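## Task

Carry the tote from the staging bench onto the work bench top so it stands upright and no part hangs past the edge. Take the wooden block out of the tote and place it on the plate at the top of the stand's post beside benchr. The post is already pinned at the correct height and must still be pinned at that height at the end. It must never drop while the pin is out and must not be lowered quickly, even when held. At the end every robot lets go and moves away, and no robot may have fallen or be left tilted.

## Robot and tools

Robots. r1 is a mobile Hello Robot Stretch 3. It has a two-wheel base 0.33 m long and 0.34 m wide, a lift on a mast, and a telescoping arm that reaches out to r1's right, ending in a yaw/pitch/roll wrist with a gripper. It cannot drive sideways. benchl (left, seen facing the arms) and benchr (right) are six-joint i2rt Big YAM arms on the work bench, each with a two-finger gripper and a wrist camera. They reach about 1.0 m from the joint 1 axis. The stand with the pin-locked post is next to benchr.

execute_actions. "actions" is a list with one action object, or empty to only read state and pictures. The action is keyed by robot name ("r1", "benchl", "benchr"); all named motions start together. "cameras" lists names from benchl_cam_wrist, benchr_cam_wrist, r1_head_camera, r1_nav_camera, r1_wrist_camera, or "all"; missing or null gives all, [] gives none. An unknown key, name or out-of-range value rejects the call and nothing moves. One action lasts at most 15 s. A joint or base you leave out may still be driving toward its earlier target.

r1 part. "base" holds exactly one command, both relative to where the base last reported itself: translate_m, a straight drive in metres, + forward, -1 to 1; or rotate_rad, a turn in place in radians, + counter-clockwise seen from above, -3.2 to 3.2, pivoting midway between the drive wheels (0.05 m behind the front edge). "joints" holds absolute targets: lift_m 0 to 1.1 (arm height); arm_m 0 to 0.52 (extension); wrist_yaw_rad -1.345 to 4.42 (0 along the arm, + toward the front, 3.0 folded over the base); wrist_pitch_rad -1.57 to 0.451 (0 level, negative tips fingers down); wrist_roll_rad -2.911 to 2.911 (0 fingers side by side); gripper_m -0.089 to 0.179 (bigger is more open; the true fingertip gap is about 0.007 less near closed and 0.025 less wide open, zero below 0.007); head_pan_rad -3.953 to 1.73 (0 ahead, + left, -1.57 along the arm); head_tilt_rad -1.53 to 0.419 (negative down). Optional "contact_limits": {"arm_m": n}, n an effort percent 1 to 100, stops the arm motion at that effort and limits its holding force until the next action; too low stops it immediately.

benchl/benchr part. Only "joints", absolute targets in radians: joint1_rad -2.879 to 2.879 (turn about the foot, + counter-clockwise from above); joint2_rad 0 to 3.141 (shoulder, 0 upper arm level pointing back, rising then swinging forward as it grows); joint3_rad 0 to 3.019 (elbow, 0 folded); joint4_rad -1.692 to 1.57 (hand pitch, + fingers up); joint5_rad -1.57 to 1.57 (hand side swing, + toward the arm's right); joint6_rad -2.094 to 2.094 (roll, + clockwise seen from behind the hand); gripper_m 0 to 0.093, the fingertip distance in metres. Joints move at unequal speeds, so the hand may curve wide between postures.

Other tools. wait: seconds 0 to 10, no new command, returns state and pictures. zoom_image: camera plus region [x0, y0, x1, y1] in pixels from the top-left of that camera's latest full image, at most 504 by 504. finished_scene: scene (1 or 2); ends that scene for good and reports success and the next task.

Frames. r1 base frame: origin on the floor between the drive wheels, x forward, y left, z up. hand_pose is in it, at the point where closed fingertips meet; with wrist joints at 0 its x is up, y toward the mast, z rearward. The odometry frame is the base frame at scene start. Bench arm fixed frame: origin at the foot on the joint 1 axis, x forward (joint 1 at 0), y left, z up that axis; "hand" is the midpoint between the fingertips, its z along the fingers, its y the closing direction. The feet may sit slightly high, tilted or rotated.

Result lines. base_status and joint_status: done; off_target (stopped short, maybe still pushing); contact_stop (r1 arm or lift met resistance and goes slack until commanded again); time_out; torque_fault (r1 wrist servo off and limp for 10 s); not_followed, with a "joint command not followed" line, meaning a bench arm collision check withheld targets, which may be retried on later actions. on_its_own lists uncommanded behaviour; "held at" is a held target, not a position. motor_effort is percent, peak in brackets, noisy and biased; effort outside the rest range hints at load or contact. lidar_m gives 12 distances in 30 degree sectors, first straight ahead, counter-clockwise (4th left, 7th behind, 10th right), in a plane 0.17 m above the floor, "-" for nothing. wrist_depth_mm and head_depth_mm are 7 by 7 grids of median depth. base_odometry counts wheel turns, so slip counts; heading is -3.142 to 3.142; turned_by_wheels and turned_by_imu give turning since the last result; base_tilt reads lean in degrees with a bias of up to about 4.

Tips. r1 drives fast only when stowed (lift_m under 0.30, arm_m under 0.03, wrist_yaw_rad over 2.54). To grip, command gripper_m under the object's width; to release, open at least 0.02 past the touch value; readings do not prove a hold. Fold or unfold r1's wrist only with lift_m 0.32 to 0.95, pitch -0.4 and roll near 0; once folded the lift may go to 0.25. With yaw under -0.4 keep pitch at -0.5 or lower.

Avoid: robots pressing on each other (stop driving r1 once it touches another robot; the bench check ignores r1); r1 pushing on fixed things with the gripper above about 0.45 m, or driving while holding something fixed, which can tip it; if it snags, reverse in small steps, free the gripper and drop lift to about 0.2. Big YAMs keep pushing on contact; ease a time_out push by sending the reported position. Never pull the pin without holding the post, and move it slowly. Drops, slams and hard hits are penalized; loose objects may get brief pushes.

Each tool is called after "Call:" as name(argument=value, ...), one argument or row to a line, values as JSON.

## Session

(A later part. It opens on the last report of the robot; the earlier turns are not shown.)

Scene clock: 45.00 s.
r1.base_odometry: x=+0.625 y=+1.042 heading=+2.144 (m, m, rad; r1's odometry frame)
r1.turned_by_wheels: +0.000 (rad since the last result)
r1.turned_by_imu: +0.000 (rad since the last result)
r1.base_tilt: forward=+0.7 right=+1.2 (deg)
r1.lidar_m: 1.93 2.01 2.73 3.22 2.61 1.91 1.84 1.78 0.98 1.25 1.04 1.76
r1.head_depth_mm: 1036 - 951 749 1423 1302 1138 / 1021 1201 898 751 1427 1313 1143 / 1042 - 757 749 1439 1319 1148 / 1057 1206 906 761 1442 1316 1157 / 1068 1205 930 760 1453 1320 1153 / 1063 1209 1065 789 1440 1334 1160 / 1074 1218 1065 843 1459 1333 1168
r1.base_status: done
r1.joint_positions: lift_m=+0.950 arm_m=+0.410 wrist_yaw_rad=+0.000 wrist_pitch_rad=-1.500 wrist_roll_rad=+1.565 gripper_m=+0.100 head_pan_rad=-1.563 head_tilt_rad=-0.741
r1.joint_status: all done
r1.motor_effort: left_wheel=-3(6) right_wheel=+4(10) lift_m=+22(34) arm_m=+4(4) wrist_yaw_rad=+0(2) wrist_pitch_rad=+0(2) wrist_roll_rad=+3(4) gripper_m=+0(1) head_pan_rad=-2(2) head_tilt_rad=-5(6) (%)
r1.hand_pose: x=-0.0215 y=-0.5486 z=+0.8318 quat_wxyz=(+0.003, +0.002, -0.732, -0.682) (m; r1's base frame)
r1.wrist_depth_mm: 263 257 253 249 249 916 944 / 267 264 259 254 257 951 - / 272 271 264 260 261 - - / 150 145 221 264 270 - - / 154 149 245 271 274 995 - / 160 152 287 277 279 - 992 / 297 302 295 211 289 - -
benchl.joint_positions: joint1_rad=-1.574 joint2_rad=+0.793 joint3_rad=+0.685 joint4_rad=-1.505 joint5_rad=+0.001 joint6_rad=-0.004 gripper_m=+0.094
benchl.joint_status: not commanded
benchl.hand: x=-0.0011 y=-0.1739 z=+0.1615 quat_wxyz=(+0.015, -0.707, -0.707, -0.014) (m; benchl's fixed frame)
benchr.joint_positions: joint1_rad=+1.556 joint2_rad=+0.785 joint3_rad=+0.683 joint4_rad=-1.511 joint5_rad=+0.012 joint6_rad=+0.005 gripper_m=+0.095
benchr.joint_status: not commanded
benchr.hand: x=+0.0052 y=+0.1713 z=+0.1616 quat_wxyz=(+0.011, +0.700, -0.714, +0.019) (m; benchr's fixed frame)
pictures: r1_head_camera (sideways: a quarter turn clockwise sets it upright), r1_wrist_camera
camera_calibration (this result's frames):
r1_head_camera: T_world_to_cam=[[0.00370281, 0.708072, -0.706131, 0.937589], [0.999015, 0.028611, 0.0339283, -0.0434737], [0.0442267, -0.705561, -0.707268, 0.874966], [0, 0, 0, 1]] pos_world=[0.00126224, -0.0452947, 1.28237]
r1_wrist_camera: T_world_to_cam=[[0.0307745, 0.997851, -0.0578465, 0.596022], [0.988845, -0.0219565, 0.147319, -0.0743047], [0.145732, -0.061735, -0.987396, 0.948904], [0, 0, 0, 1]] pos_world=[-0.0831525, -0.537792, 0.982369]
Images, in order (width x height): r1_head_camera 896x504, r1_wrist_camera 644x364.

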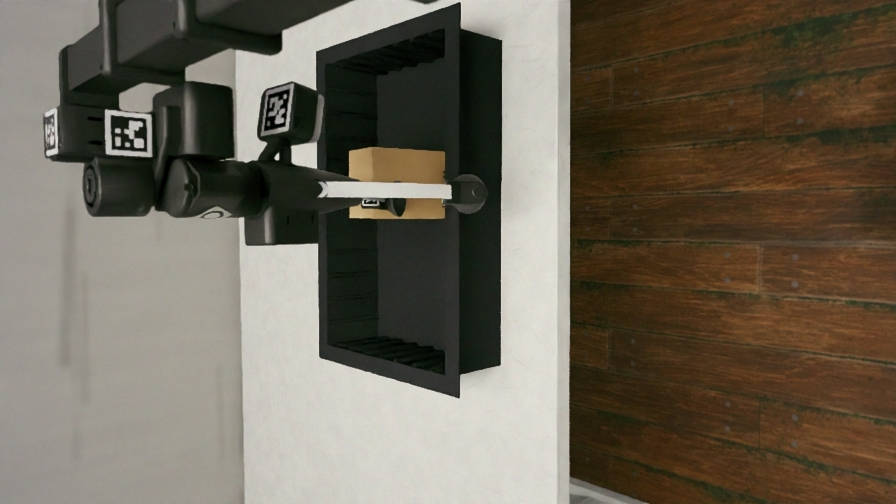

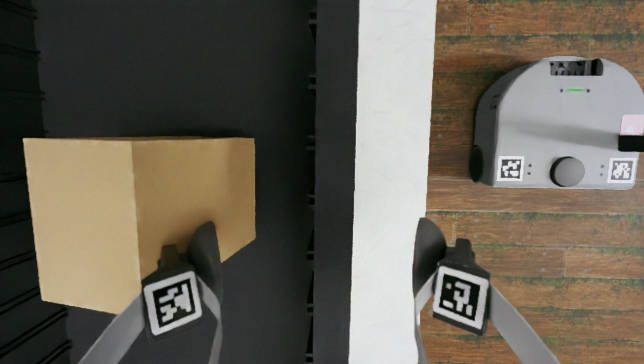

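Call:
execute_actions(
  actions=[
    {"r1":{"joints":{"arm_m":0.405,"lift_m":0.895,"gripper_m":0.075}}},
  ],
  cameras=["r1_head_camera","r1_wrist_camera"],
)

Scene clock: 47.67 s.
r1.base_odometry: x=+0.625 y=+1.042 heading=+2.144 (m, m, rad; r1's odometry frame)
r1.turned_by_wheels: +0.000 (rad since the last result)
r1.turned_by_imu: +0.000 (rad since the last result)
r1.base_tilt: forward=+0.6 right=+1.3 (deg)
r1.lidar_m: 1.93 2.00 2.73 3.21 2.61 1.91 1.84 1.78 0.98 1.25 1.04 1.76
r1.head_depth_mm: 1051 1149 - 729 1424 1295 1140 / 1058 - 914 751 1423 1313 1140 / 1062 - - 731 1433 1303 1151 / 1057 1209 1084 764 1434 1314 1148 / 1063 1203 931 765 1447 1325 1149 / 1066 1216 1057 790 1457 1333 1152 / 1072 1215 1064 843 1457 1335 1161
r1.base_status: not commanded
r1.joint_positions: lift_m=+0.895 arm_m=+0.405 wrist_yaw_rad=+0.000 wrist_pitch_rad=-1.504 wrist_roll_rad=+1.565 gripper_m=+0.075 head_pan_rad=-1.563 head_tilt_rad=-0.741
r1.joint_status: all done
r1.motor_effort: left_wheel=-3(3) right_wheel=+5(4) lift_m=+21(21) arm_m=-3(2) wrist_yaw_rad=+0(1) wrist_pitch_rad=+1(1) wrist_roll_rad=+3(3) gripper_m=+1(93) head_pan_rad=-2(2) head_tilt_rad=-6(5) (%)
r1.hand_pose: x=-0.0215 y=-0.5429 z=+0.7768 quat_wxyz=(+0.003, +0.002, -0.730, -0.683) (m; r1's base frame)
r1.wrist_depth_mm: 206 203 200 115 197 878 848 / 213 209 202 118 202 896 - / 214 208 208 121 205 - - / 93 117 212 124 211 968 948 / 95 119 217 127 217 964 932 / 97 115 222 130 - 980 974 / 100 112 231 133 228 - 960
benchl.joint_positions: joint1_rad=-1.574 joint2_rad=+0.793 joint3_rad=+0.685 joint4_rad=-1.505 joint5_rad=+0.001 joint6_rad=-0.004 gripper_m=+0.094
benchl.joint_status: not commanded
benchl.hand: x=-0.0011 y=-0.1739 z=+0.1615 quat_wxyz=(+0.015, -0.707, -0.707, -0.014) (m; benchl's fixed frame)
benchr.joint_positions: joint1_rad=+1.556 joint2_rad=+0.785 joint3_rad=+0.683 joint4_rad=-1.511 joint5_rad=+0.012 joint6_rad=+0.005 gripper_m=+0.095
benchr.joint_status: not commanded
benchr.hand: x=+0.0052 y=+0.1713 z=+0.1616 quat_wxyz=(+0.011, +0.700, -0.714, +0.019) (m; benchr's fixed frame)
pictures: r1_head_camera (sideways: a quarter turn clockwise sets it upright), r1_wrist_camera
camera_calibration (this result's frames):
r1_head_camera: T_world_to_cam=[[0.00370272, 0.708072, -0.706131, 0.937589], [0.999015, 0.0286111, 0.0339282, -0.0434737], [0.0442268, -0.705561, -0.707268, 0.874966], [0, 0, 0, 1]] pos_world=[0.00126224, -0.0452947, 1.28237]
r1_wrist_camera: T_world_to_cam=[[0.0307775, 0.998113, -0.0531251, 0.583633], [0.988846, -0.0226563, 0.147212, -0.066381], [0.14573, -0.0570633, -0.987677, 0.897757], [0, 0, 0, 1]] pos_world=[-0.0831526, -0.532807, 0.927472]
Images, in order (width x height): r1_head_camera 896x504, r1_wrist_camera 644x364.

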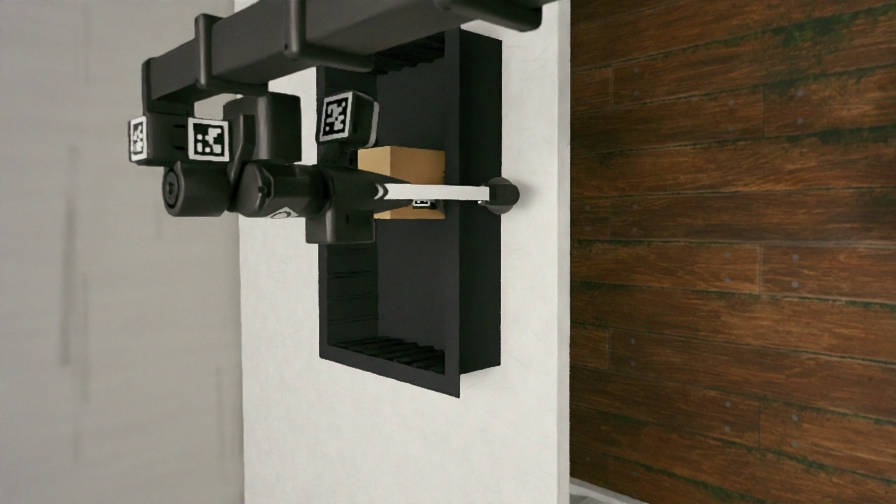

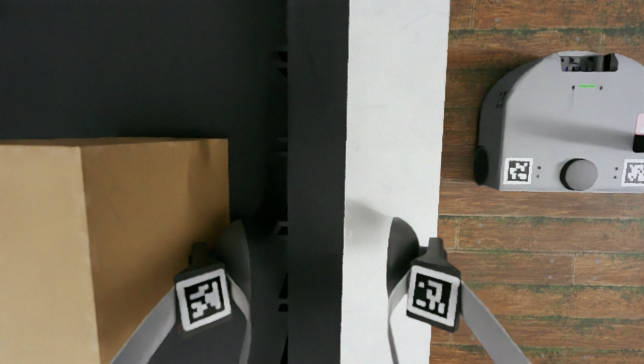

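Call:
execute_actions(
  actions=[
    {"r1":{"joints":{"lift_m":0.868}}},
  ],
  cameras=["r1_wrist_camera"],
)

Call:
execute_actions(
  actions=[
    {"r1":{"joints":{"gripper_m":-0.04}}},
  ],
  cameras=["r1_head_camera","r1_wrist_camera"],
)

Scene clock: 50.10 s.
r1.base_odometry: x=+0.625 y=+1.042 heading=+2.144 (m, m, rad; r1's odometry frame)
r1.turned_by_wheels: +0.000 (rad since the last result)
r1.turned_by_imu: +0.000 (rad since the last result)
r1.base_tilt: forward=+0.4 right=+1.4 (deg)
r1.lidar_m: 1.93 2.01 2.73 3.21 2.62 1.91 1.84 1.78 0.98 1.25 1.04 1.76
r1.head_depth_mm: 1052 1174 - 726 1422 1304 1139 / 1059 1155 874 750 1415 1308 1143 / 1059 1155 - 735 1446 1316 1150 / 1056 1199 1088 755 1443 1322 1145 / 1063 1206 933 766 1440 1326 1156 / 1063 1211 1060 789 1458 1326 1156 / 1067 1213 1068 846 1464 1327 1161
r1.base_status: not commanded
r1.joint_positions: lift_m=+0.868 arm_m=+0.405 wrist_yaw_rad=+0.000 wrist_pitch_rad=-1.504 wrist_roll_rad=+1.565 gripper_m=+0.075 head_pan_rad=-1.563 head_tilt_rad=-0.741
r1.joint_status: all done
r1.motor_effort: left_wheel=-3(3) right_wheel=+5(4) lift_m=+21(21) arm_m=-2(3) wrist_yaw_rad=-1(1) wrist_pitch_rad=+1(1) wrist_roll_rad=+3(3) gripper_m=+2(2) head_pan_rad=-2(2) head_tilt_rad=-6(6) (%)
r1.hand_pose: x=-0.0215 y=-0.5429 z=+0.7498 quat_wxyz=(+0.003, +0.002, -0.730, -0.683) (m; r1's base frame)
r1.wrist_depth_mm: 178 176 175 89 170 867 831 / 183 181 178 91 175 874 - / 185 183 180 93 178 924 - / 91 117 186 96 183 942 - / 91 118 187 98 187 970 892 / 91 116 195 100 - 976 943 / 92 112 201 103 197 985 976
benchl.joint_positions: joint1_rad=-1.574 joint2_rad=+0.793 joint3_rad=+0.685 joint4_rad=-1.505 joint5_rad=+0.001 joint6_rad=-0.004 gripper_m=+0.094
benchl.joint_status: not commanded
benchl.hand: x=-0.0011 y=-0.1739 z=+0.1615 quat_wxyz=(+0.015, -0.707, -0.707, -0.014) (m; benchl's fixed frame)
benchr.joint_positions: joint1_rad=+1.556 joint2_rad=+0.785 joint3_rad=+0.683 joint4_rad=-1.511 joint5_rad=+0.012 joint6_rad=+0.005 gripper_m=+0.095
benchr.joint_status: not commanded
benchr.hand: x=+0.0052 y=+0.1713 z=+0.1616 quat_wxyz=(+0.011, +0.700, -0.714, +0.019) (m; benchr's fixed frame)
pictures: r1_wrist_camera
camera_calibration (this result's frames):
r1_wrist_camera: T_world_to_cam=[[0.0307776, 0.998116, -0.0530844, 0.582158], [0.988846, -0.0226624, 0.147211, -0.0624083], [0.14573, -0.057023, -0.98768, 0.871112], [0, 0, 0, 1]] pos_world=[-0.0831526, -0.532802, 0.90047]
Images, in order (width x height): r1_wrist_camera 644x364.

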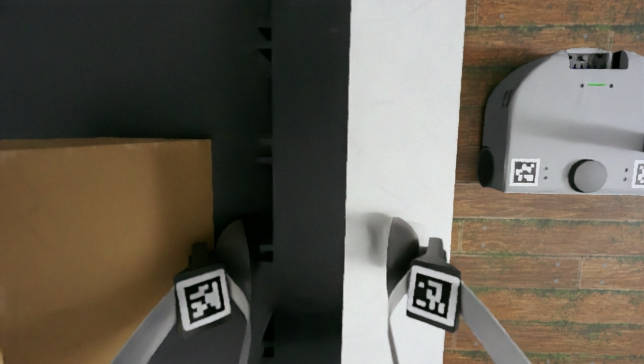

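Scene clock: 51.73 s.
r1.base_odometry: x=+0.625 y=+1.042 heading=+2.144 (m, m, rad; r1's odometry frame)
r1.turned_by_wheels: +0.000 (rad since the last result)
r1.turned_by_imu: +0.000 (rad since the last result)
r1.base_tilt: forward=+0.7 right=+1.3 (deg)
r1.lidar_m: 1.93 2.00 2.74 3.21 2.62 1.91 1.84 1.78 0.98 1.25 1.04 1.76
r1.head_depth_mm: 1052 1169 - 729 1418 1306 1138 / 1056 1152 876 749 1419 1309 1142 / 1057 1163 - 733 1431 1314 1144 / 1062 1197 1083 757 1441 1324 1149 / 1064 1201 930 768 1454 1321 1153 / 1070 1208 1064 793 1452 1331 1161 / 1073 1215 1070 843 1455 1342 1163
r1.base_status: not commanded
r1.joint_positions: lift_m=+0.868 arm_m=+0.405 wrist_yaw_rad=+0.000 wrist_pitch_rad=-1.492 wrist_roll_rad=+1.565 gripper_m=-0.038 head_pan_rad=-1.563 head_tilt_rad=-0.741
r1.joint_status: all done
r1.motor_effort: left_wheel=-4(4) right_wheel=+7(7) lift_m=+22(22) arm_m=-3(3) wrist_yaw_rad=-1(1) wrist_pitch_rad=-2(5) wrist_roll_rad=+3(3) gripper_m=-33(99) head_pan_rad=-2(2) head_tilt_rad=-6(6) (%)
r1.hand_pose: x=-0.0215 y=-0.5461 z=+0.7497 quat_wxyz=(+0.002, +0.002, -0.734, -0.679) (m; r1's base frame)
r1.wrist_depth_mm: 180 177 174 89 171 851 850 / 185 182 178 91 174 859 - / 187 184 181 93 178 895 - / 87 113 183 95 182 900 - / 88 114 186 97 185 942 934 / 88 115 163 100 189 969 945 / 88 108 202 102 197 952 963
benchl.joint_positions: joint1_rad=-1.574 joint2_rad=+0.793 joint3_rad=+0.685 joint4_rad=-1.505 joint5_rad=+0.001 joint6_rad=-0.004 gripper_m=+0.094
benchl.joint_status: not commanded
benchl.hand: x=-0.0011 y=-0.1739 z=+0.1615 quat_wxyz=(+0.015, -0.707, -0.707, -0.014) (m; benchl's fixed frame)
benchr.joint_positions: joint1_rad=+1.556 joint2_rad=+0.785 joint3_rad=+0.683 joint4_rad=-1.511 joint5_rad=+0.012 joint6_rad=+0.005 gripper_m=+0.095
benchr.joint_status: not commanded
benchr.hand: x=+0.0052 y=+0.1713 z=+0.1616 quat_wxyz=(+0.011, +0.700, -0.714, +0.019) (m; benchr's fixed frame)
pictures: r1_head_camera (sideways: a quarter turn clockwise sets it upright), r1_wrist_camera
camera_calibration (this result's frames):
r1_head_camera: T_world_to_cam=[[0.00370264, 0.708072, -0.706131, 0.937589], [0.999015, 0.0286112, 0.0339283, -0.0434737], [0.0442269, -0.705561, -0.707268, 0.874966], [0, 0, 0, 1]] pos_world=[0.00126225, -0.0452947, 1.28237]
r1_wrist_camera: T_world_to_cam=[[0.0316805, 0.997351, -0.0654728, 0.594231], [0.988815, -0.0217228, 0.147556, -0.0622119], [0.145743, -0.0694151, -0.986884, 0.863454], [0, 0, 0, 1]] pos_world=[-0.0831519, -0.534072, 0.900215]
Images, in order (width x height): r1_head_camera 896x504, r1_wrist_camera 644x364.

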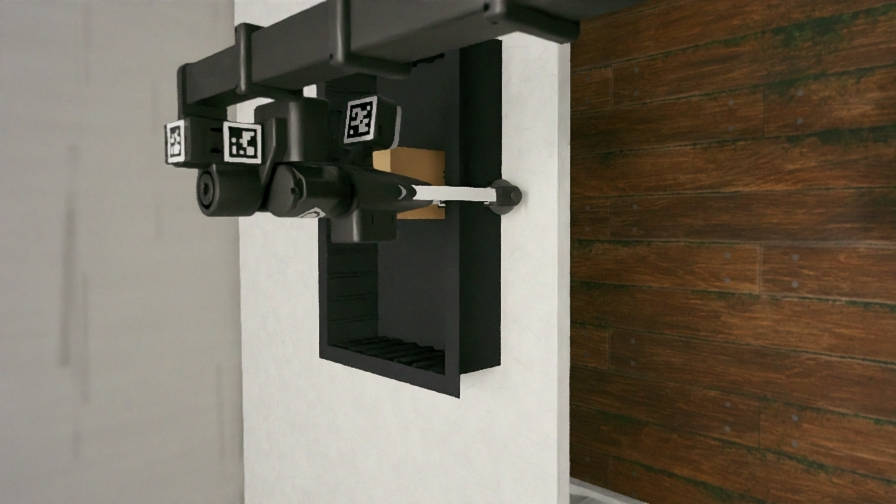

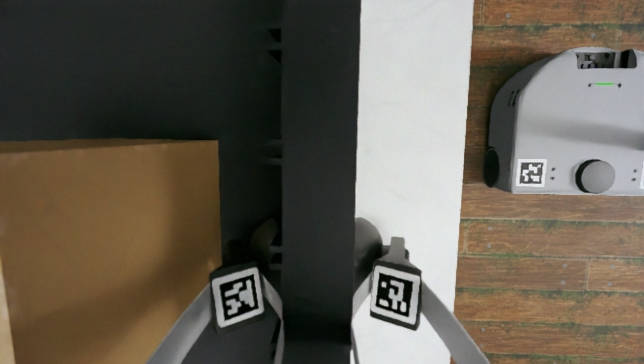

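Test lift.

Call:
execute_actions(
  actions=[
    {"r1":{"joints":{"lift_m":0.91,"gripper_m":-0.06,"head_tilt_rad":-0.6}}},
  ],
  cameras=["r1_head_camera","r1_wrist_camera","r1_nav_camera"],
)

Scene clock: 53.30 s.
r1.base_odometry: x=+0.625 y=+1.042 heading=+2.144 (m, m, rad; r1's odometry frame)
r1.turned_by_wheels: +0.000 (rad since the last result)
r1.turned_by_imu: +0.000 (rad since the last result)
r1.base_tilt: forward=+0.7 right=+1.5 (deg)
r1.lidar_m: 1.93 2.01 2.73 3.20 2.62 1.90 1.84 1.78 0.98 1.25 1.04 1.76
r1.head_depth_mm: 1031 1140 - - 697 1357 1201 / 1035 1126 - 897 701 1353 1204 / 1031 1147 - 727 704 1357 1209 / 1039 1146 1246 902 709 1364 1211 / 1046 1163 1247 910 712 1394 1221 / 1041 1164 1254 993 755 1410 1227 / 1045 1160 1268 1005 782 1411 1226
r1.base_status: not commanded
r1.joint_positions: lift_m=+0.909 arm_m=+0.405 wrist_yaw_rad=+0.000 wrist_pitch_rad=-1.497 wrist_roll_rad=+1.566 gripper_m=-0.054 head_pan_rad=-1.563 head_tilt_rad=-0.606
r1.joint_status: gripper_m off_target (ended at -0.054, target -0.060); the others done
r1.motor_effort: left_wheel=-4(4) right_wheel=+5(7) lift_m=+47(47) arm_m=-3(2) wrist_yaw_rad=+0(1) wrist_pitch_rad=-1(3) wrist_roll_rad=+3(3) gripper_m=-34(99) head_pan_rad=-2(2) head_tilt_rad=+4(21) (%)
r1.hand_pose: x=-0.0215 y=-0.5448 z=+0.7908 quat_wxyz=(+0.002, +0.002, -0.732, -0.681) (m; r1's base frame)
r1.wrist_depth_mm: 211 197 185 89 210 897 872 / 218 203 188 91 214 915 - / 221 205 192 94 219 - - / 93 114 176 96 224 926 954 / 94 115 166 98 229 984 933 / 95 117 - 100 - 979 973 / 95 112 215 103 242 - -
benchl.joint_positions: joint1_rad=-1.574 joint2_rad=+0.793 joint3_rad=+0.685 joint4_rad=-1.505 joint5_rad=+0.001 joint6_rad=-0.004 gripper_m=+0.094
benchl.joint_status: not commanded
benchl.hand: x=-0.0011 y=-0.1739 z=+0.1615 quat_wxyz=(+0.015, -0.707, -0.707, -0.014) (m; benchl's fixed frame)
benchr.joint_positions: joint1_rad=+1.556 joint2_rad=+0.785 joint3_rad=+0.683 joint4_rad=-1.511 joint5_rad=+0.012 joint6_rad=+0.005 gripper_m=+0.095
benchr.joint_status: not commanded
benchr.hand: x=+0.0052 y=+0.1713 z=+0.1616 quat_wxyz=(+0.011, +0.700, -0.714, +0.019) (m; benchr's fixed frame)
pictures: r1_head_camera (sideways: a quarter turn clockwise sets it upright), r1_nav_camera (sideways: a quarter turn counterclockwise sets it upright), r1_wrist_camera
camera_calibration (this result's frames):
r1_head_camera: T_world_to_cam=[[0.00449036, 0.606647, -0.794959, 1.05336], [0.998981, 0.0329834, 0.030813, -0.0394234], [0.044913, -0.794287, -0.605881, 0.743082], [0, 0, 0, 1]] pos_world=[0.00127921, -0.0474971, 1.28881]
r1_nav_camera: T_world_to_cam=[[-0.0310888, -0.598179, 0.800759, -1.00169], [-0.999447, 0.00914136, -0.0319739, 0.100121], [0.0118061, -0.80131, -0.598132, 0.73365], [0, 0, 0, 1]] pos_world=[0.060263, -0.012223, 1.24413]
r1_wrist_camera: T_world_to_cam=[[0.0318075, 0.997663, -0.0604754, 0.591857], [0.988811, -0.0225872, 0.147452, -0.0686393], [0.145741, -0.0644888, -0.987219, 0.907073], [0, 0, 0, 1]] pos_world=[-0.0831518, -0.533528, 0.941393]
Images, in order (width x height): r1_head_camera 896x504, r1_nav_camera 672x504, r1_wrist_camera 644x364.

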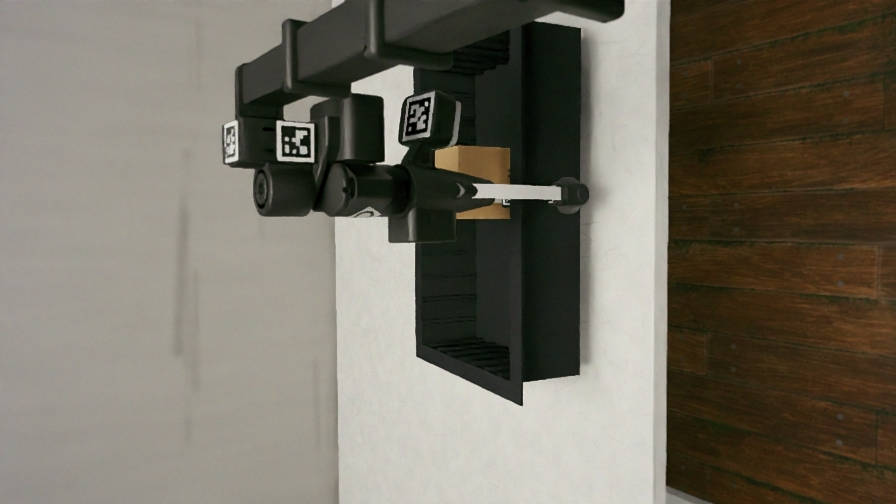

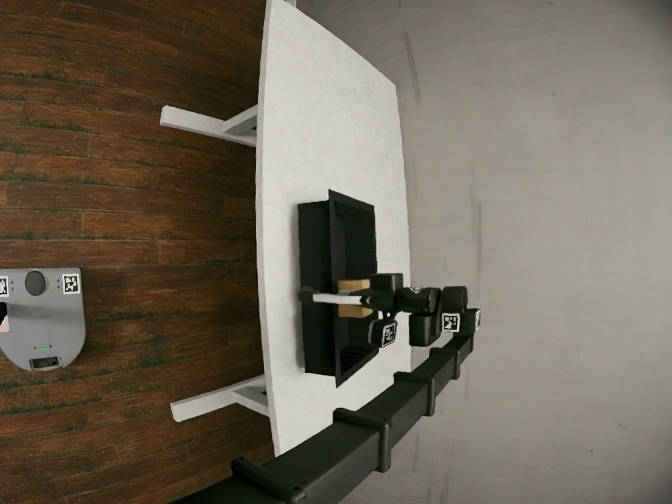

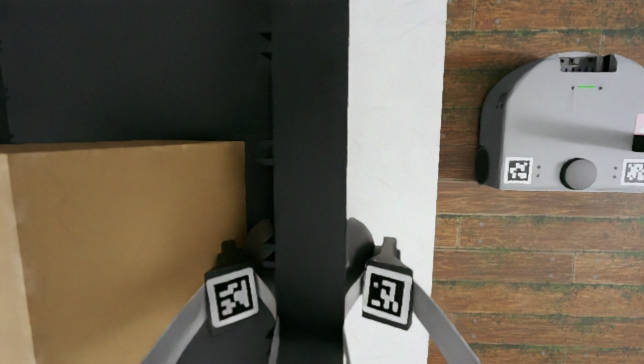

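Call:
execute_actions(
  actions=[
    {"r1":{"joints":{"lift_m":0.94,"wrist_pitch_rad":-1.25}}},
  ],
  cameras=["r1_head_camera","r1_wrist_camera","r1_nav_camera"],
)

Scene clock: 55.13 s.
r1.base_odometry: x=+0.625 y=+1.042 heading=+2.144 (m, m, rad; r1's odometry frame)
r1.turned_by_wheels: +0.000 (rad since the last result)
r1.turned_by_imu: +0.000 (rad since the last result)
r1.base_tilt: forward=+0.7 right=+1.5 (deg)
r1.lidar_m: 1.93 2.00 2.73 3.19 2.62 1.90 1.84 1.78 0.99 1.25 1.04 1.76
r1.head_depth_mm: 1028 1129 - 763 739 1350 1205 / 1032 1108 1215 874 742 1351 1197 / 1031 1123 - 730 725 1350 1210 / 1034 1151 1250 895 726 1365 1205 / 1037 1156 1246 895 732 1392 1221 / 1044 1164 1271 959 780 1407 1231 / 1049 1163 1261 1002 786 1417 1216
r1.base_status: not commanded
r1.joint_positions: lift_m=+0.939 arm_m=+0.405 wrist_yaw_rad=+0.000 wrist_pitch_rad=-1.296 wrist_roll_rad=+1.566 gripper_m=-0.047 head_pan_rad=-1.563 head_tilt_rad=-0.606
r1.joint_status: all done
r1.on_its_own: gripper_m is held at -0.048, not at your -0.060, by its stall guard, which is still easing
r1.motor_effort: left_wheel=-3(3) right_wheel=+3(5) lift_m=+49(52) arm_m=-2(2) wrist_yaw_rad=-1(0) wrist_pitch_rad=+13(16) wrist_roll_rad=+2(3) gripper_m=-39(40) head_pan_rad=-2(2) head_tilt_rad=+4(4) (%)
r1.hand_pose: x=-0.0215 y=-0.5961 z=+0.8248 quat_wxyz=(+0.002, +0.001, -0.797, -0.604) (m; r1's base frame)
r1.wrist_depth_mm: 242 243 208 91 230 216 791 / 248 254 213 93 234 221 824 / 246 254 216 97 240 230 855 / 97 114 158 100 245 232 916 / 100 117 154 101 251 239 887 / 102 119 148 103 251 245 892 / 108 120 242 106 263 248 910
benchl.joint_positions: joint1_rad=-1.574 joint2_rad=+0.793 joint3_rad=+0.685 joint4_rad=-1.505 joint5_rad=+0.001 joint6_rad=-0.004 gripper_m=+0.094
benchl.joint_status: not commanded
benchl.hand: x=-0.0011 y=-0.1739 z=+0.1615 quat_wxyz=(+0.015, -0.707, -0.707, -0.014) (m; benchl's fixed frame)
benchr.joint_positions: joint1_rad=+1.556 joint2_rad=+0.785 joint3_rad=+0.683 joint4_rad=-1.511 joint5_rad=+0.012 joint6_rad=+0.005 gripper_m=+0.095
benchr.joint_status: not commanded
benchr.hand: x=+0.0052 y=+0.1713 z=+0.1616 quat_wxyz=(+0.011, +0.700, -0.714, +0.019) (m; benchr's fixed frame)
pictures: r1_head_camera (sideways: a quarter turn clockwise sets it upright), r1_nav_camera (sideways: a quarter turn counterclockwise sets it upright), r1_wrist_camera
camera_calibration (this result's frames):
r1_head_camera: T_world_to_cam=[[0.00449268, 0.606348, -0.795187, 1.05366], [0.998981, 0.0329949, 0.0308035, -0.0394111], [0.0449148, -0.794514, -0.605582, 0.742694], [0, 0, 0, 1]] pos_world=[0.00127925, -0.047502, 1.28883]
r1_nav_camera: T_world_to_cam=[[-0.0310911, -0.597878, 0.800984, -1.00198], [-0.999447, 0.00912934, -0.0319803, 0.100129], [0.0118078, -0.801535, -0.597831, 0.733258], [0, 0, 0, 1]] pos_world=[0.0602632, -0.0122447, 1.24414]
r1_wrist_camera: T_world_to_cam=[[0.0318536, 0.965583, -0.258139, 0.789075], [0.988794, 0.00724342, 0.149109, -0.0584235], [0.145847, -0.259996, -0.954532, 0.793834], [0, 0, 0, 1]] pos_world=[-0.0831441, -0.555101, 0.970142]
Images, in order (width x height): r1_head_camera 896x504, r1_nav_camera 672x504, r1_wrist_camera 644x364.

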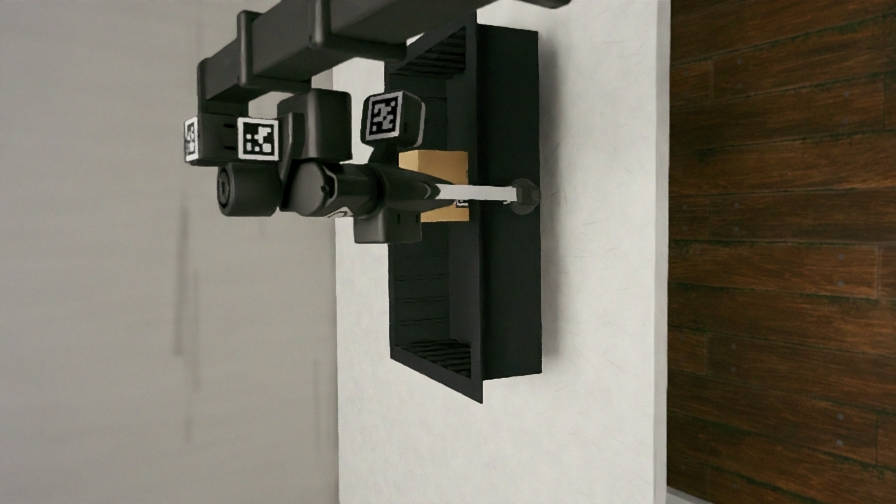

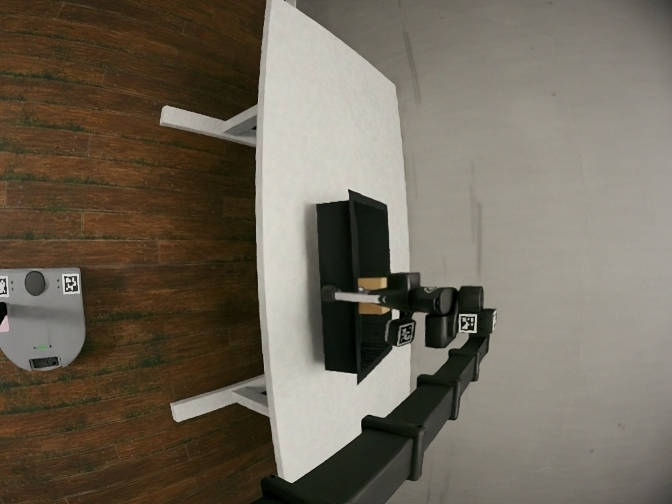

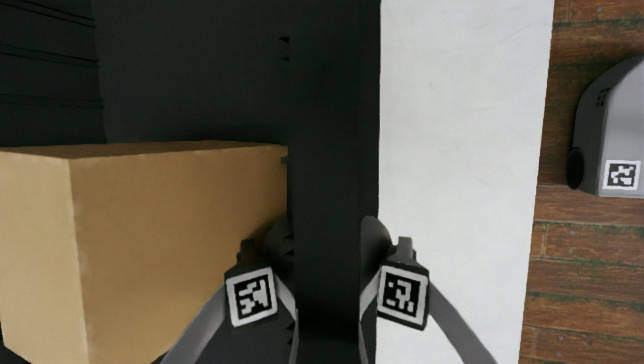

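Call:
execute_actions(
  actions=[
    {"r1":{"joints":{"lift_m":0.94,"wrist_pitch_rad":-1.0,"arm_m":0.36,"gripper_m":-0.055}}},
  ],
  cameras=["r1_head_camera","r1_wrist_camera","r1_nav_camera"],
)

Scene clock: 60.53 s.
r1.base_odometry: x=+0.625 y=+1.042 heading=+2.144 (m, m, rad; r1's odometry frame)
r1.turned_by_wheels: +0.000 (rad since the last result)
r1.turned_by_imu: +0.000 (rad since the last result)
r1.base_tilt: forward=+0.6 right=+1.4 (deg)
r1.lidar_m: 1.93 2.01 2.73 3.12 2.63 1.91 1.84 1.78 0.99 1.25 1.04 1.76
r1.head_depth_mm: 1024 1131 - 740 761 1341 1206 / 1032 1127 - 709 767 1350 1208 / 1033 1135 - 696 747 1359 1211 / 1035 1149 1251 712 751 1363 1216 / 1036 1156 1252 842 751 1397 1219 / 1044 1163 1262 924 780 1403 1218 / 1044 1165 1263 1005 783 1410 1224
r1.base_status: not commanded
r1.joint_positions: lift_m=+0.939 arm_m=+0.360 wrist_yaw_rad=+0.000 wrist_pitch_rad=-1.067 wrist_roll_rad=+1.566 gripper_m=-0.049 head_pan_rad=-1.563 head_tilt_rad=-0.606
r1.joint_status: wrist_pitch_rad off_target (ended at -1.067, target -1.000); gripper_m off_target (ended at -0.049, target -0.055); the others done
r1.motor_effort: left_wheel=-3(3) right_wheel=+4(4) lift_m=+49(51) arm_m=-3(6) wrist_yaw_rad=+0(1) wrist_pitch_rad=+20(20) wrist_roll_rad=+2(3) gripper_m=-42(99) head_pan_rad=-1(2) head_tilt_rad=+4(4) (%)
r1.hand_pose: x=-0.0215 y=-0.6075 z=+0.8419 quat_wxyz=(+0.003, +0.001, -0.861, -0.509) (m; r1's base frame)
r1.wrist_depth_mm: 245 250 213 93 237 216 196 / 246 256 217 94 240 218 201 / 245 261 220 97 246 224 205 / 99 114 157 100 253 227 210 / 103 115 154 101 256 231 215 / 107 117 145 102 - 235 774 / 113 120 246 107 269 234 833
benchl.joint_positions: joint1_rad=-1.574 joint2_rad=+0.793 joint3_rad=+0.685 joint4_rad=-1.505 joint5_rad=+0.001 joint6_rad=-0.004 gripper_m=+0.094
benchl.joint_status: not commanded
benchl.hand: x=-0.0011 y=-0.1739 z=+0.1615 quat_wxyz=(+0.015, -0.707, -0.707, -0.014) (m; benchl's fixed frame)
benchr.joint_positions: joint1_rad=+1.556 joint2_rad=+0.785 joint3_rad=+0.683 joint4_rad=-1.511 joint5_rad=+0.012 joint6_rad=+0.005 gripper_m=+0.095
benchr.joint_status: not commanded
benchr.hand: x=+0.0052 y=+0.1713 z=+0.1616 quat_wxyz=(+0.011, +0.700, -0.714, +0.019) (m; benchr's fixed frame)
pictures: r1_head_camera (sideways: a quarter turn clockwise sets it upright), r1_nav_camera (sideways: a quarter turn counterclockwise sets it upright), r1_wrist_camera
camera_calibration (this result's frames):
r1_head_camera: T_world_to_cam=[[0.00449268, 0.606348, -0.795187, 1.05366], [0.998981, 0.032995, 0.0308035, -0.039411], [0.0449148, -0.794515, -0.605581, 0.742693], [0, 0, 0, 1]] pos_world=[0.00127925, -0.047502, 1.28883]
r1_nav_camera: T_world_to_cam=[[-0.0310911, -0.597878, 0.800984, -1.00198], [-0.999447, 0.00912932, -0.0319803, 0.100129], [0.0118078, -0.801535, -0.597831, 0.733257], [0, 0, 0, 1]] pos_world=[0.0602632, -0.0122448, 1.24414]
r1_wrist_camera: T_world_to_cam=[[0.0317154, 0.881915, -0.47034, 0.93223], [0.988776, 0.0410539, 0.143652, -0.0357853], [0.145998, -0.469617, -0.870715, 0.609245], [0, 0, 0, 1]] pos_world=[-0.0831312, -0.534566, 0.974085]
Images, in order (width x height): r1_head_camera 896x504, r1_nav_camera 672x504, r1_wrist_camera 644x364.

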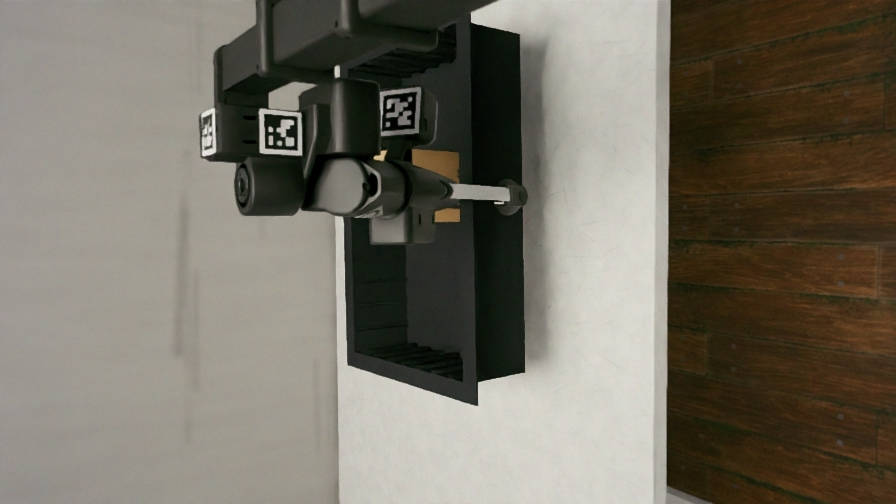

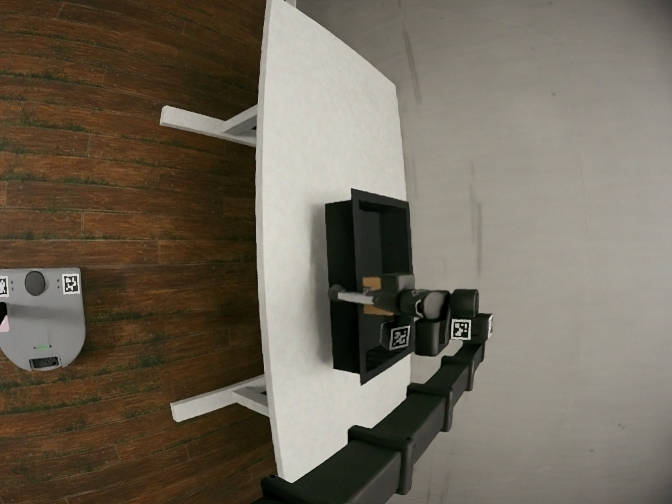

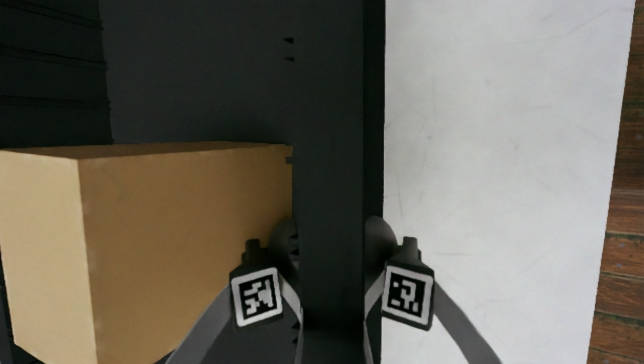

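Call:
execute_actions(
  actions=[
    {"r1":{"joints":{"lift_m":0.99,"arm_m":0.2}}},
  ],
  cameras=["r1_head_camera","r1_wrist_camera","r1_nav_camera"],
)

Scene clock: 63.63 s.
r1.base_odometry: x=+0.625 y=+1.042 heading=+2.144 (m, m, rad; r1's odometry frame)
r1.turned_by_wheels: +0.000 (rad since the last result)
r1.turned_by_imu: +0.000 (rad since the last result)
r1.base_tilt: forward=+0.7 right=+1.3 (deg)
r1.lidar_m: 1.93 2.00 2.73 3.22 2.61 1.91 1.84 1.78 0.99 1.25 1.04 1.76
r1.head_depth_mm: 1030 1104 - - 560 1346 1202 / 1032 1110 - - 559 1349 1212 / 1036 1139 - - 574 1345 1210 / 1037 1150 1247 721 563 1356 1212 / 1037 1158 1243 727 563 1378 1213 / 1044 1159 1266 680 566 1401 1224 / 1050 1157 1262 1007 762 1411 1227
r1.base_status: not commanded
r1.joint_positions: lift_m=+0.989 arm_m=+0.200 wrist_yaw_rad=+0.000 wrist_pitch_rad=-1.068 wrist_roll_rad=+1.566 gripper_m=-0.035 head_pan_rad=-1.563 head_tilt_rad=-0.606
r1.joint_status: all done
r1.on_its_own: gripper_m is held at -0.037, not at your -0.055, by its stall guard, which is still easing
r1.motor_effort: left_wheel=-3(3) right_wheel=+3(4) lift_m=+48(51) arm_m=-4(3) wrist_yaw_rad=-1(1) wrist_pitch_rad=+20(20) wrist_roll_rad=+2(2) gripper_m=-35(39) head_pan_rad=-2(2) head_tilt_rad=+4(4) (%)
r1.hand_pose: x=-0.0215 y=-0.4474 z=+0.8918 quat_wxyz=(+0.003, +0.001, -0.861, -0.509) (m; r1's base frame)
r1.wrist_depth_mm: 244 250 210 93 949 912 797 / 246 258 217 95 983 896 825 / 245 259 219 97 - 914 860 / 99 114 155 99 - 941 879 / 103 116 156 101 - 980 830 / 107 118 147 103 - 993 872 / 113 119 246 107 - 960 879
benchl.joint_positions: joint1_rad=-1.574 joint2_rad=+0.793 joint3_rad=+0.685 joint4_rad=-1.505 joint5_rad=+0.001 joint6_rad=-0.004 gripper_m=+0.094
benchl.joint_status: not commanded
benchl.hand: x=-0.0011 y=-0.1739 z=+0.1615 quat_wxyz=(+0.015, -0.707, -0.707, -0.014) (m; benchl's fixed frame)
benchr.joint_positions: joint1_rad=+1.556 joint2_rad=+0.785 joint3_rad=+0.683 joint4_rad=-1.511 joint5_rad=+0.012 joint6_rad=+0.005 gripper_m=+0.095
benchr.joint_status: not commanded
benchr.hand: x=+0.0052 y=+0.1713 z=+0.1616 quat_wxyz=(+0.011, +0.700, -0.714, +0.019) (m; benchr's fixed frame)
pictures: r1_head_camera (sideways: a quarter turn clockwise sets it upright), r1_nav_camera (sideways: a quarter turn counterclockwise sets it upright), r1_wrist_camera
camera_calibration (this result's frames):
r1_head_camera: T_world_to_cam=[[0.00449306, 0.606298, -0.795225, 1.05371], [0.998981, 0.0329969, 0.0308019, -0.039409], [0.0449151, -0.794552, -0.605532, 0.742629], [0, 0, 0, 1]] pos_world=[0.00127926, -0.0475028, 1.28883]
r1_nav_camera: T_world_to_cam=[[-0.0310915, -0.597828, 0.801021, -1.00203], [-0.999447, 0.00912734, -0.0319813, 0.100131], [0.0118081, -0.801572, -0.597781, 0.733192], [0, 0, 0, 1]] pos_world=[0.0602632, -0.0122484, 1.24414]
r1_wrist_camera: T_world_to_cam=[[0.0317157, 0.882142, -0.469914, 0.81424], [0.988776, 0.0409839, 0.143672, -0.0495828], [0.145998, -0.469196, -0.870942, 0.72832], [0, 0, 0, 1]] pos_world=[-0.0831312, -0.374518, 1.02407]
Images, in order (width x height): r1_head_camera 896x504, r1_nav_camera 672x504, r1_wrist_camera 644x364.

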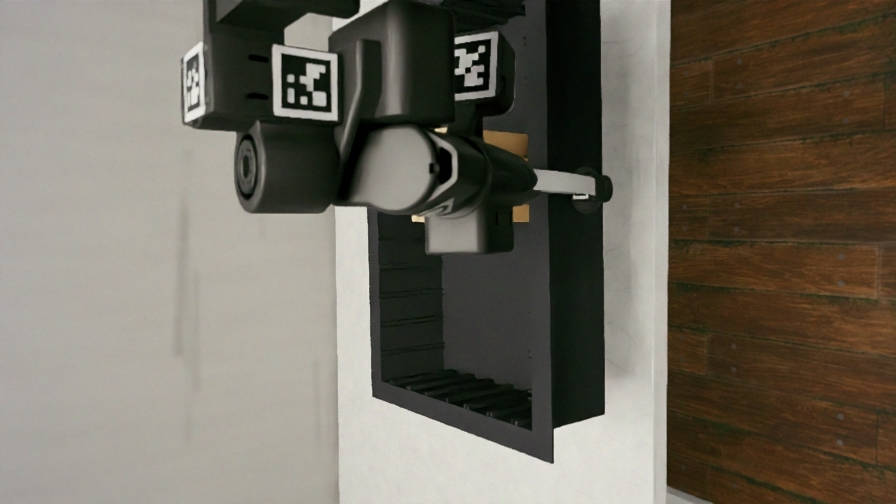

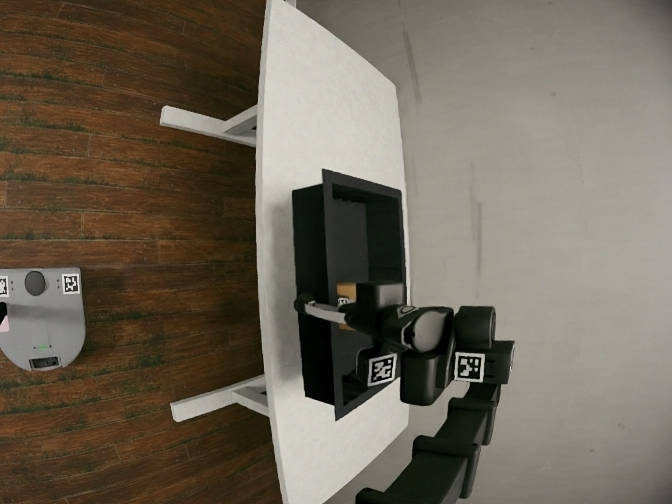

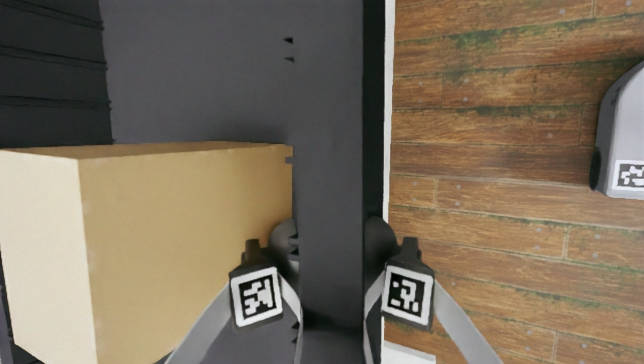

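Call:
execute_actions(
  actions=[
    {"r1":{"base":{"rotate_rad":1.574},"joints":{"arm_m":0.0,"gripper_m":-0.06,"head_pan_rad":-0.8,"head_tilt_rad":-0.7}}},
  ],
  cameras=["r1_head_camera"],
)

Call:
execute_actions(
  actions=[
    {"r1":{"base":{"translate_m":1.0}}},
  ],
  cameras=[],
)

Call:
execute_actions(
  actions=[
    {"r1":{"base":{"translate_m":1.0},"joints":{"gripper_m":-0.055,"head_pan_rad":0,"head_tilt_rad":-0.6}}},
  ],
  cameras=["r1_head_camera","r1_nav_camera","r1_wrist_camera"],
)

Scene clock: 70.03 s.
r1.base_odometry: x=+0.625 y=+1.042 heading=-2.565 (m, m, rad; r1's odometry frame)
r1.turned_by_wheels: +1.574 (rad since the last result)
r1.turned_by_imu: +1.588 (rad since the last result)
r1.base_tilt: forward=+0.6 right=+1.4 (deg)
r1.lidar_m: 3.12 2.59 1.91 1.84 1.76 0.99 1.25 1.04 1.78 1.93 2.01 2.75
r1.head_depth_mm: 1845 1993 2205 1899 521 454 1101 / 1965 2175 2353 1961 468 417 1168 / 2133 2390 2522 1969 1604 1270 1168 / 2355 2675 2564 1971 1601 1363 1171 / 2609 3036 2612 1986 1628 1356 1173 / 2957 3286 2588 2009 1618 1370 1171 / 3185 3558 2626 2028 1622 1373 1185
r1.base_status: done
r1.joint_positions: lift_m=+0.989 arm_m=+0.000 wrist_yaw_rad=+0.001 wrist_pitch_rad=-1.068 wrist_roll_rad=+1.569 gripper_m=-0.044 head_pan_rad=-0.807 head_tilt_rad=-0.691
r1.joint_status: gripper_m off_target (ended at -0.044, target -0.060); the others done
r1.on_its_own: gripper_m is held at -0.045, not at your -0.060, by its stall guard, which is still easing
r1.motor_effort: left_wheel=-3(8) right_wheel=+5(12) lift_m=+49(49) arm_m=-3(5) wrist_yaw_rad=-1(2) wrist_pitch_rad=+20(20) wrist_roll_rad=+1(2) gripper_m=-25(99) head_pan_rad=+2(29) head_tilt_rad=-6(19) (%)
r1.hand_pose: x=-0.0214 y=-0.2474 z=+0.8919 quat_wxyz=(+0.001, +0.001, -0.861, -0.509) (m; r1's base frame)
r1.wrist_depth_mm: 244 250 212 93 - 916 810 / 245 259 219 95 990 934 - / 248 258 220 97 - 972 - / 99 114 156 99 - 966 - / 103 116 155 101 - 972 842 / 107 118 146 103 - 970 839 / 113 120 246 107 - 989 883
benchl.joint_positions: joint1_rad=-1.574 joint2_rad=+0.793 joint3_rad=+0.685 joint4_rad=-1.505 joint5_rad=+0.001 joint6_rad=-0.004 gripper_m=+0.094
benchl.joint_status: not commanded
benchl.hand: x=-0.0011 y=-0.1739 z=+0.1615 quat_wxyz=(+0.015, -0.707, -0.707, -0.014) (m; benchl's fixed frame)
benchr.joint_positions: joint1_rad=+1.556 joint2_rad=+0.785 joint3_rad=+0.683 joint4_rad=-1.511 joint5_rad=+0.012 joint6_rad=+0.005 gripper_m=+0.095
benchr.joint_status: not commanded
benchr.hand: x=+0.0052 y=+0.1713 z=+0.1616 quat_wxyz=(+0.011, +0.700, -0.714, +0.019) (m; benchr's fixed frame)
pictures: r1_head_camera (sideways: a quarter turn clockwise sets it upright)
camera_calibration (this result's frames):
r1_head_camera: T_world_to_cam=[[-0.458093, 0.491609, -0.740588, 0.985313], [0.706053, 0.707397, 0.0328446, -0.040278], [0.540037, -0.507849, -0.671156, 0.824972], [0, 0, 0, 1]] pos_world=[0.0342885, -0.0369349, 1.28472]
Images, in order (width x height): r1_head_camera 896x504.

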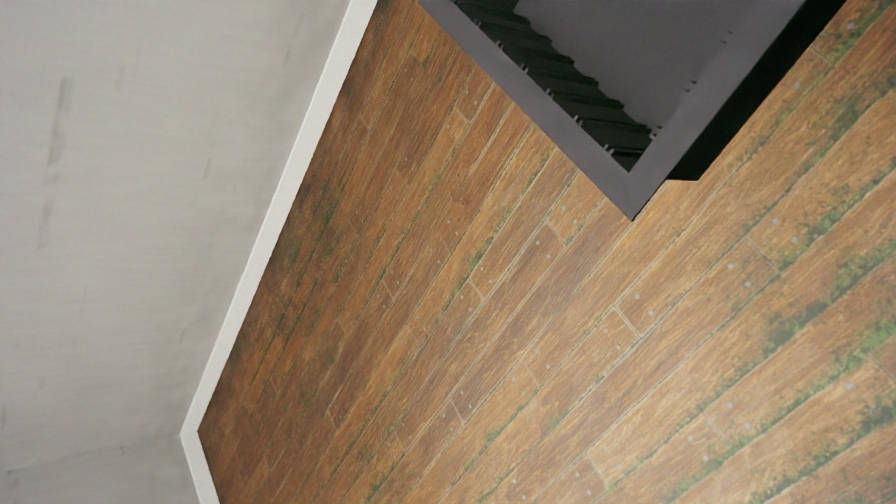

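Scene clock: 81.43 s.
r1.base_odometry: x=-0.214 y=+0.497 heading=-2.565 (m, m, rad; r1's odometry frame)
r1.turned_by_wheels: +0.000 (rad since the last result)
r1.turned_by_imu: +0.002 (rad since the last result)
r1.base_tilt: forward=+0.6 right=+1.4 (deg)
r1.lidar_m: 2.11 2.25 1.90 1.83 1.91 1.91 2.25 1.93 2.00 1.94 2.01 2.25
r1.head_depth_mm: 1836 2013 2232 1891 520 452 1100 / 1975 2211 2389 1965 469 417 1162 / 2156 2427 2527 1958 1613 1297 1170 / 2368 2699 2542 1973 1606 1359 1170 / 2619 2964 2607 1999 1613 1364 1176 / 2498 2740 2612 2011 1626 1365 1176 / 2337 2517 2614 2014 1628 1372 1193
r1.base_status: done
r1.joint_positions: lift_m=+0.989 arm_m=+0.000 wrist_yaw_rad=+0.001 wrist_pitch_rad=-1.068 wrist_roll_rad=+1.569 gripper_m=-0.020 head_pan_rad=-0.807 head_tilt_rad=-0.691
r1.joint_status: not commanded
r1.on_its_own: gripper_m is held at -0.021, not at your -0.060, by its stall guard, which is not easing now
r1.motor_effort: left_wheel=-4(5) right_wheel=+5(10) lift_m=+48(49) arm_m=-4(3) wrist_yaw_rad=-1(1) wrist_pitch_rad=+20(20) wrist_roll_rad=+0(1) gripper_m=-29(39) head_pan_rad=+3(2) head_tilt_rad=-6(6) (%)
r1.hand_pose: x=-0.0214 y=-0.2474 z=+0.8919 quat_wxyz=(+0.001, +0.001, -0.861, -0.509) (m; r1's base frame)
r1.wrist_depth_mm: 246 251 213 93 996 875 783 / 246 258 219 94 984 911 - / 245 260 219 97 - 954 - / 99 114 156 99 - 965 - / 103 116 155 101 - 963 871 / 108 118 147 102 - 997 859 / 113 119 248 106 - 974 854
benchl.joint_positions: joint1_rad=-1.574 joint2_rad=+0.793 joint3_rad=+0.685 joint4_rad=-1.505 joint5_rad=+0.001 joint6_rad=-0.004 gripper_m=+0.094
benchl.joint_status: not commanded
benchl.hand: x=-0.0011 y=-0.1739 z=+0.1615 quat_wxyz=(+0.015, -0.707, -0.707, -0.014) (m; benchl's fixed frame)
benchr.joint_positions: joint1_rad=+1.556 joint2_rad=+0.785 joint3_rad=+0.683 joint4_rad=-1.511 joint5_rad=+0.012 joint6_rad=+0.005 gripper_m=+0.095
benchr.joint_status: not commanded
benchr.hand: x=+0.0052 y=+0.1713 z=+0.1616 quat_wxyz=(+0.011, +0.700, -0.714, +0.019) (m; benchr's fixed frame)
pictures: none
No camera images: the call's "cameras" was empty. Leave "cameras" out to get every camera's image.

Scene clock: 92.83 s.
r1.base_odometry: x=-1.052 y=-0.047 heading=-2.566 (m, m, rad; r1's odometry frame)
r1.turned_by_wheels: +0.000 (rad since the last result)
r1.turned_by_imu: +0.002 (rad since the last result)
r1.base_tilt: forward=+0.6 right=+1.3 (deg)
r1.lidar_m: 1.51 1.36 1.89 1.83 1.90 2.62 2.88 2.74 2.02 1.94 2.02 1.13
r1.head_depth_mm: 1195 1389 1331 969 1566 1396 1203 / 1199 1391 1342 972 1721 1417 1206 / 1259 1326 1213 980 1726 1415 1210 / 1245 1400 1297 986 1722 1431 1212 / 1032 1384 1373 996 1741 1435 1214 / 1246 1404 1395 997 1772 1439 1221 / 1048 1391 1251 1004 1759 1447 1219
r1.base_status: done
r1.joint_positions: lift_m=+0.989 arm_m=+0.000 wrist_yaw_rad=+0.001 wrist_pitch_rad=-1.068 wrist_roll_rad=+1.569 gripper_m=-0.022 head_pan_rad=-0.007 head_tilt_rad=-0.606
r1.joint_status: gripper_m off_target (ended at -0.022, target -0.055); the others done
r1.on_its_own: gripper_m is held at -0.023, not at your -0.055, by its stall guard, which is not easing now
r1.motor_effort: left_wheel=-3(5) right_wheel=+5(10) lift_m=+48(48) arm_m=-4(3) wrist_yaw_rad=-1(1) wrist_pitch_rad=+20(20) wrist_roll_rad=+1(0) gripper_m=-30(99) head_pan_rad=+3(26) head_tilt_rad=+4(19) (%)
r1.hand_pose: x=-0.0214 y=-0.2474 z=+0.8919 quat_wxyz=(+0.001, +0.001, -0.861, -0.509) (m; r1's base frame)
r1.wrist_depth_mm: 243 252 212 92 981 883 774 / 244 259 218 95 991 913 - / 245 260 217 97 - 957 - / 99 114 157 99 - 972 - / 103 116 156 101 - 953 865 / 107 118 147 103 - 947 836 / 113 120 247 106 - 958 874
benchl.joint_positions: joint1_rad=-1.574 joint2_rad=+0.793 joint3_rad=+0.685 joint4_rad=-1.505 joint5_rad=+0.001 joint6_rad=-0.004 gripper_m=+0.094
benchl.joint_status: not commanded
benchl.hand: x=-0.0011 y=-0.1739 z=+0.1615 quat_wxyz=(+0.015, -0.707, -0.707, -0.014) (m; benchl's fixed frame)
benchr.joint_positions: joint1_rad=+1.556 joint2_rad=+0.785 joint3_rad=+0.683 joint4_rad=-1.511 joint5_rad=+0.012 joint6_rad=+0.005 gripper_m=+0.095
benchr.joint_status: not commanded
benchr.hand: x=+0.0052 y=+0.1713 z=+0.1616 quat_wxyz=(+0.011, +0.700, -0.714, +0.019) (m; benchr's fixed frame)
pictures: r1_head_camera (sideways: a quarter turn clockwise sets it upright), r1_nav_camera (sideways: a quarter turn counterclockwise sets it upright), r1_wrist_camera
camera_calibration (this result's frames):
r1_head_camera: T_world_to_cam=[[-0.606258, 0.0135514, -0.795153, 1.05734], [-0.0180646, 0.999362, 0.0308049, -0.0332089], [0.795063, 0.0330398, -0.605626, 0.738176], [0, 0, 0, 1]] pos_world=[0.053524, -0.00552991, 1.28883]
r1_nav_camera: T_world_to_cam=[[0.597392, -0.0400203, 0.80095, -1.00577], [-0.024062, -0.999199, -0.0319793, 0.0941784], [0.801589, -0.000168281, -0.597876, 0.728498], [0, 0, 0, 1]] pos_world=[0.0191494, 0.0539742, 1.24414]
r1_wrist_camera: T_world_to_cam=[[0.0345257, 0.881972, -0.470035, 0.637993], [0.988649, 0.0386712, 0.145182, -0.0597457], [0.146223, -0.469713, -0.870626, 0.82174], [0, 0, 0, 1]] pos_world=[-0.0831171, -0.1744, 1.02398]
Images, in order (width x height): r1_head_camera 896x504, r1_nav_camera 672x504, r1_wrist_camera 644x364.

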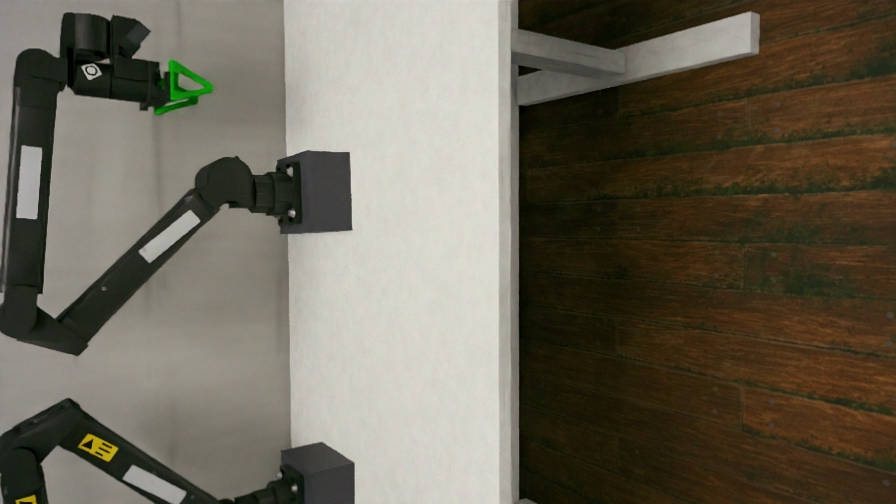

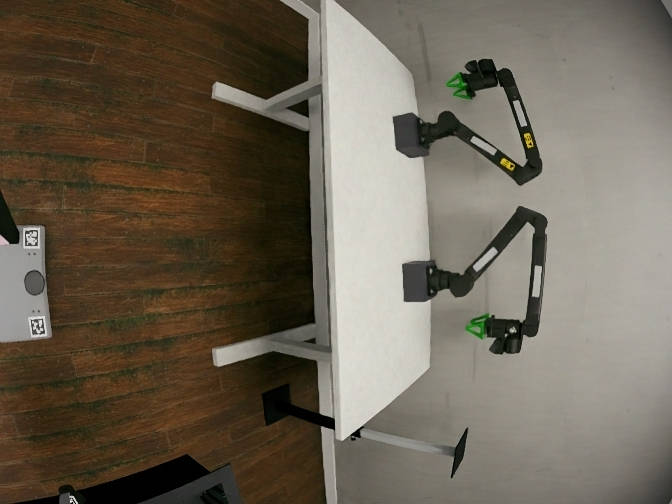

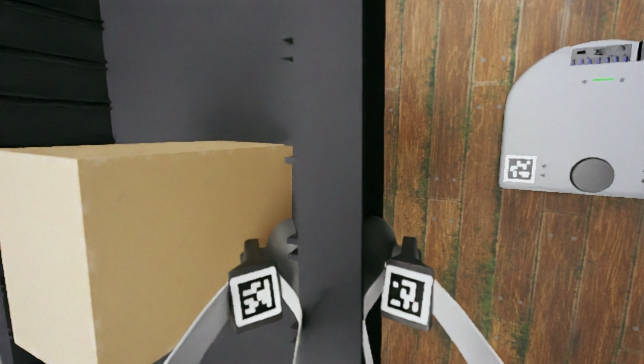

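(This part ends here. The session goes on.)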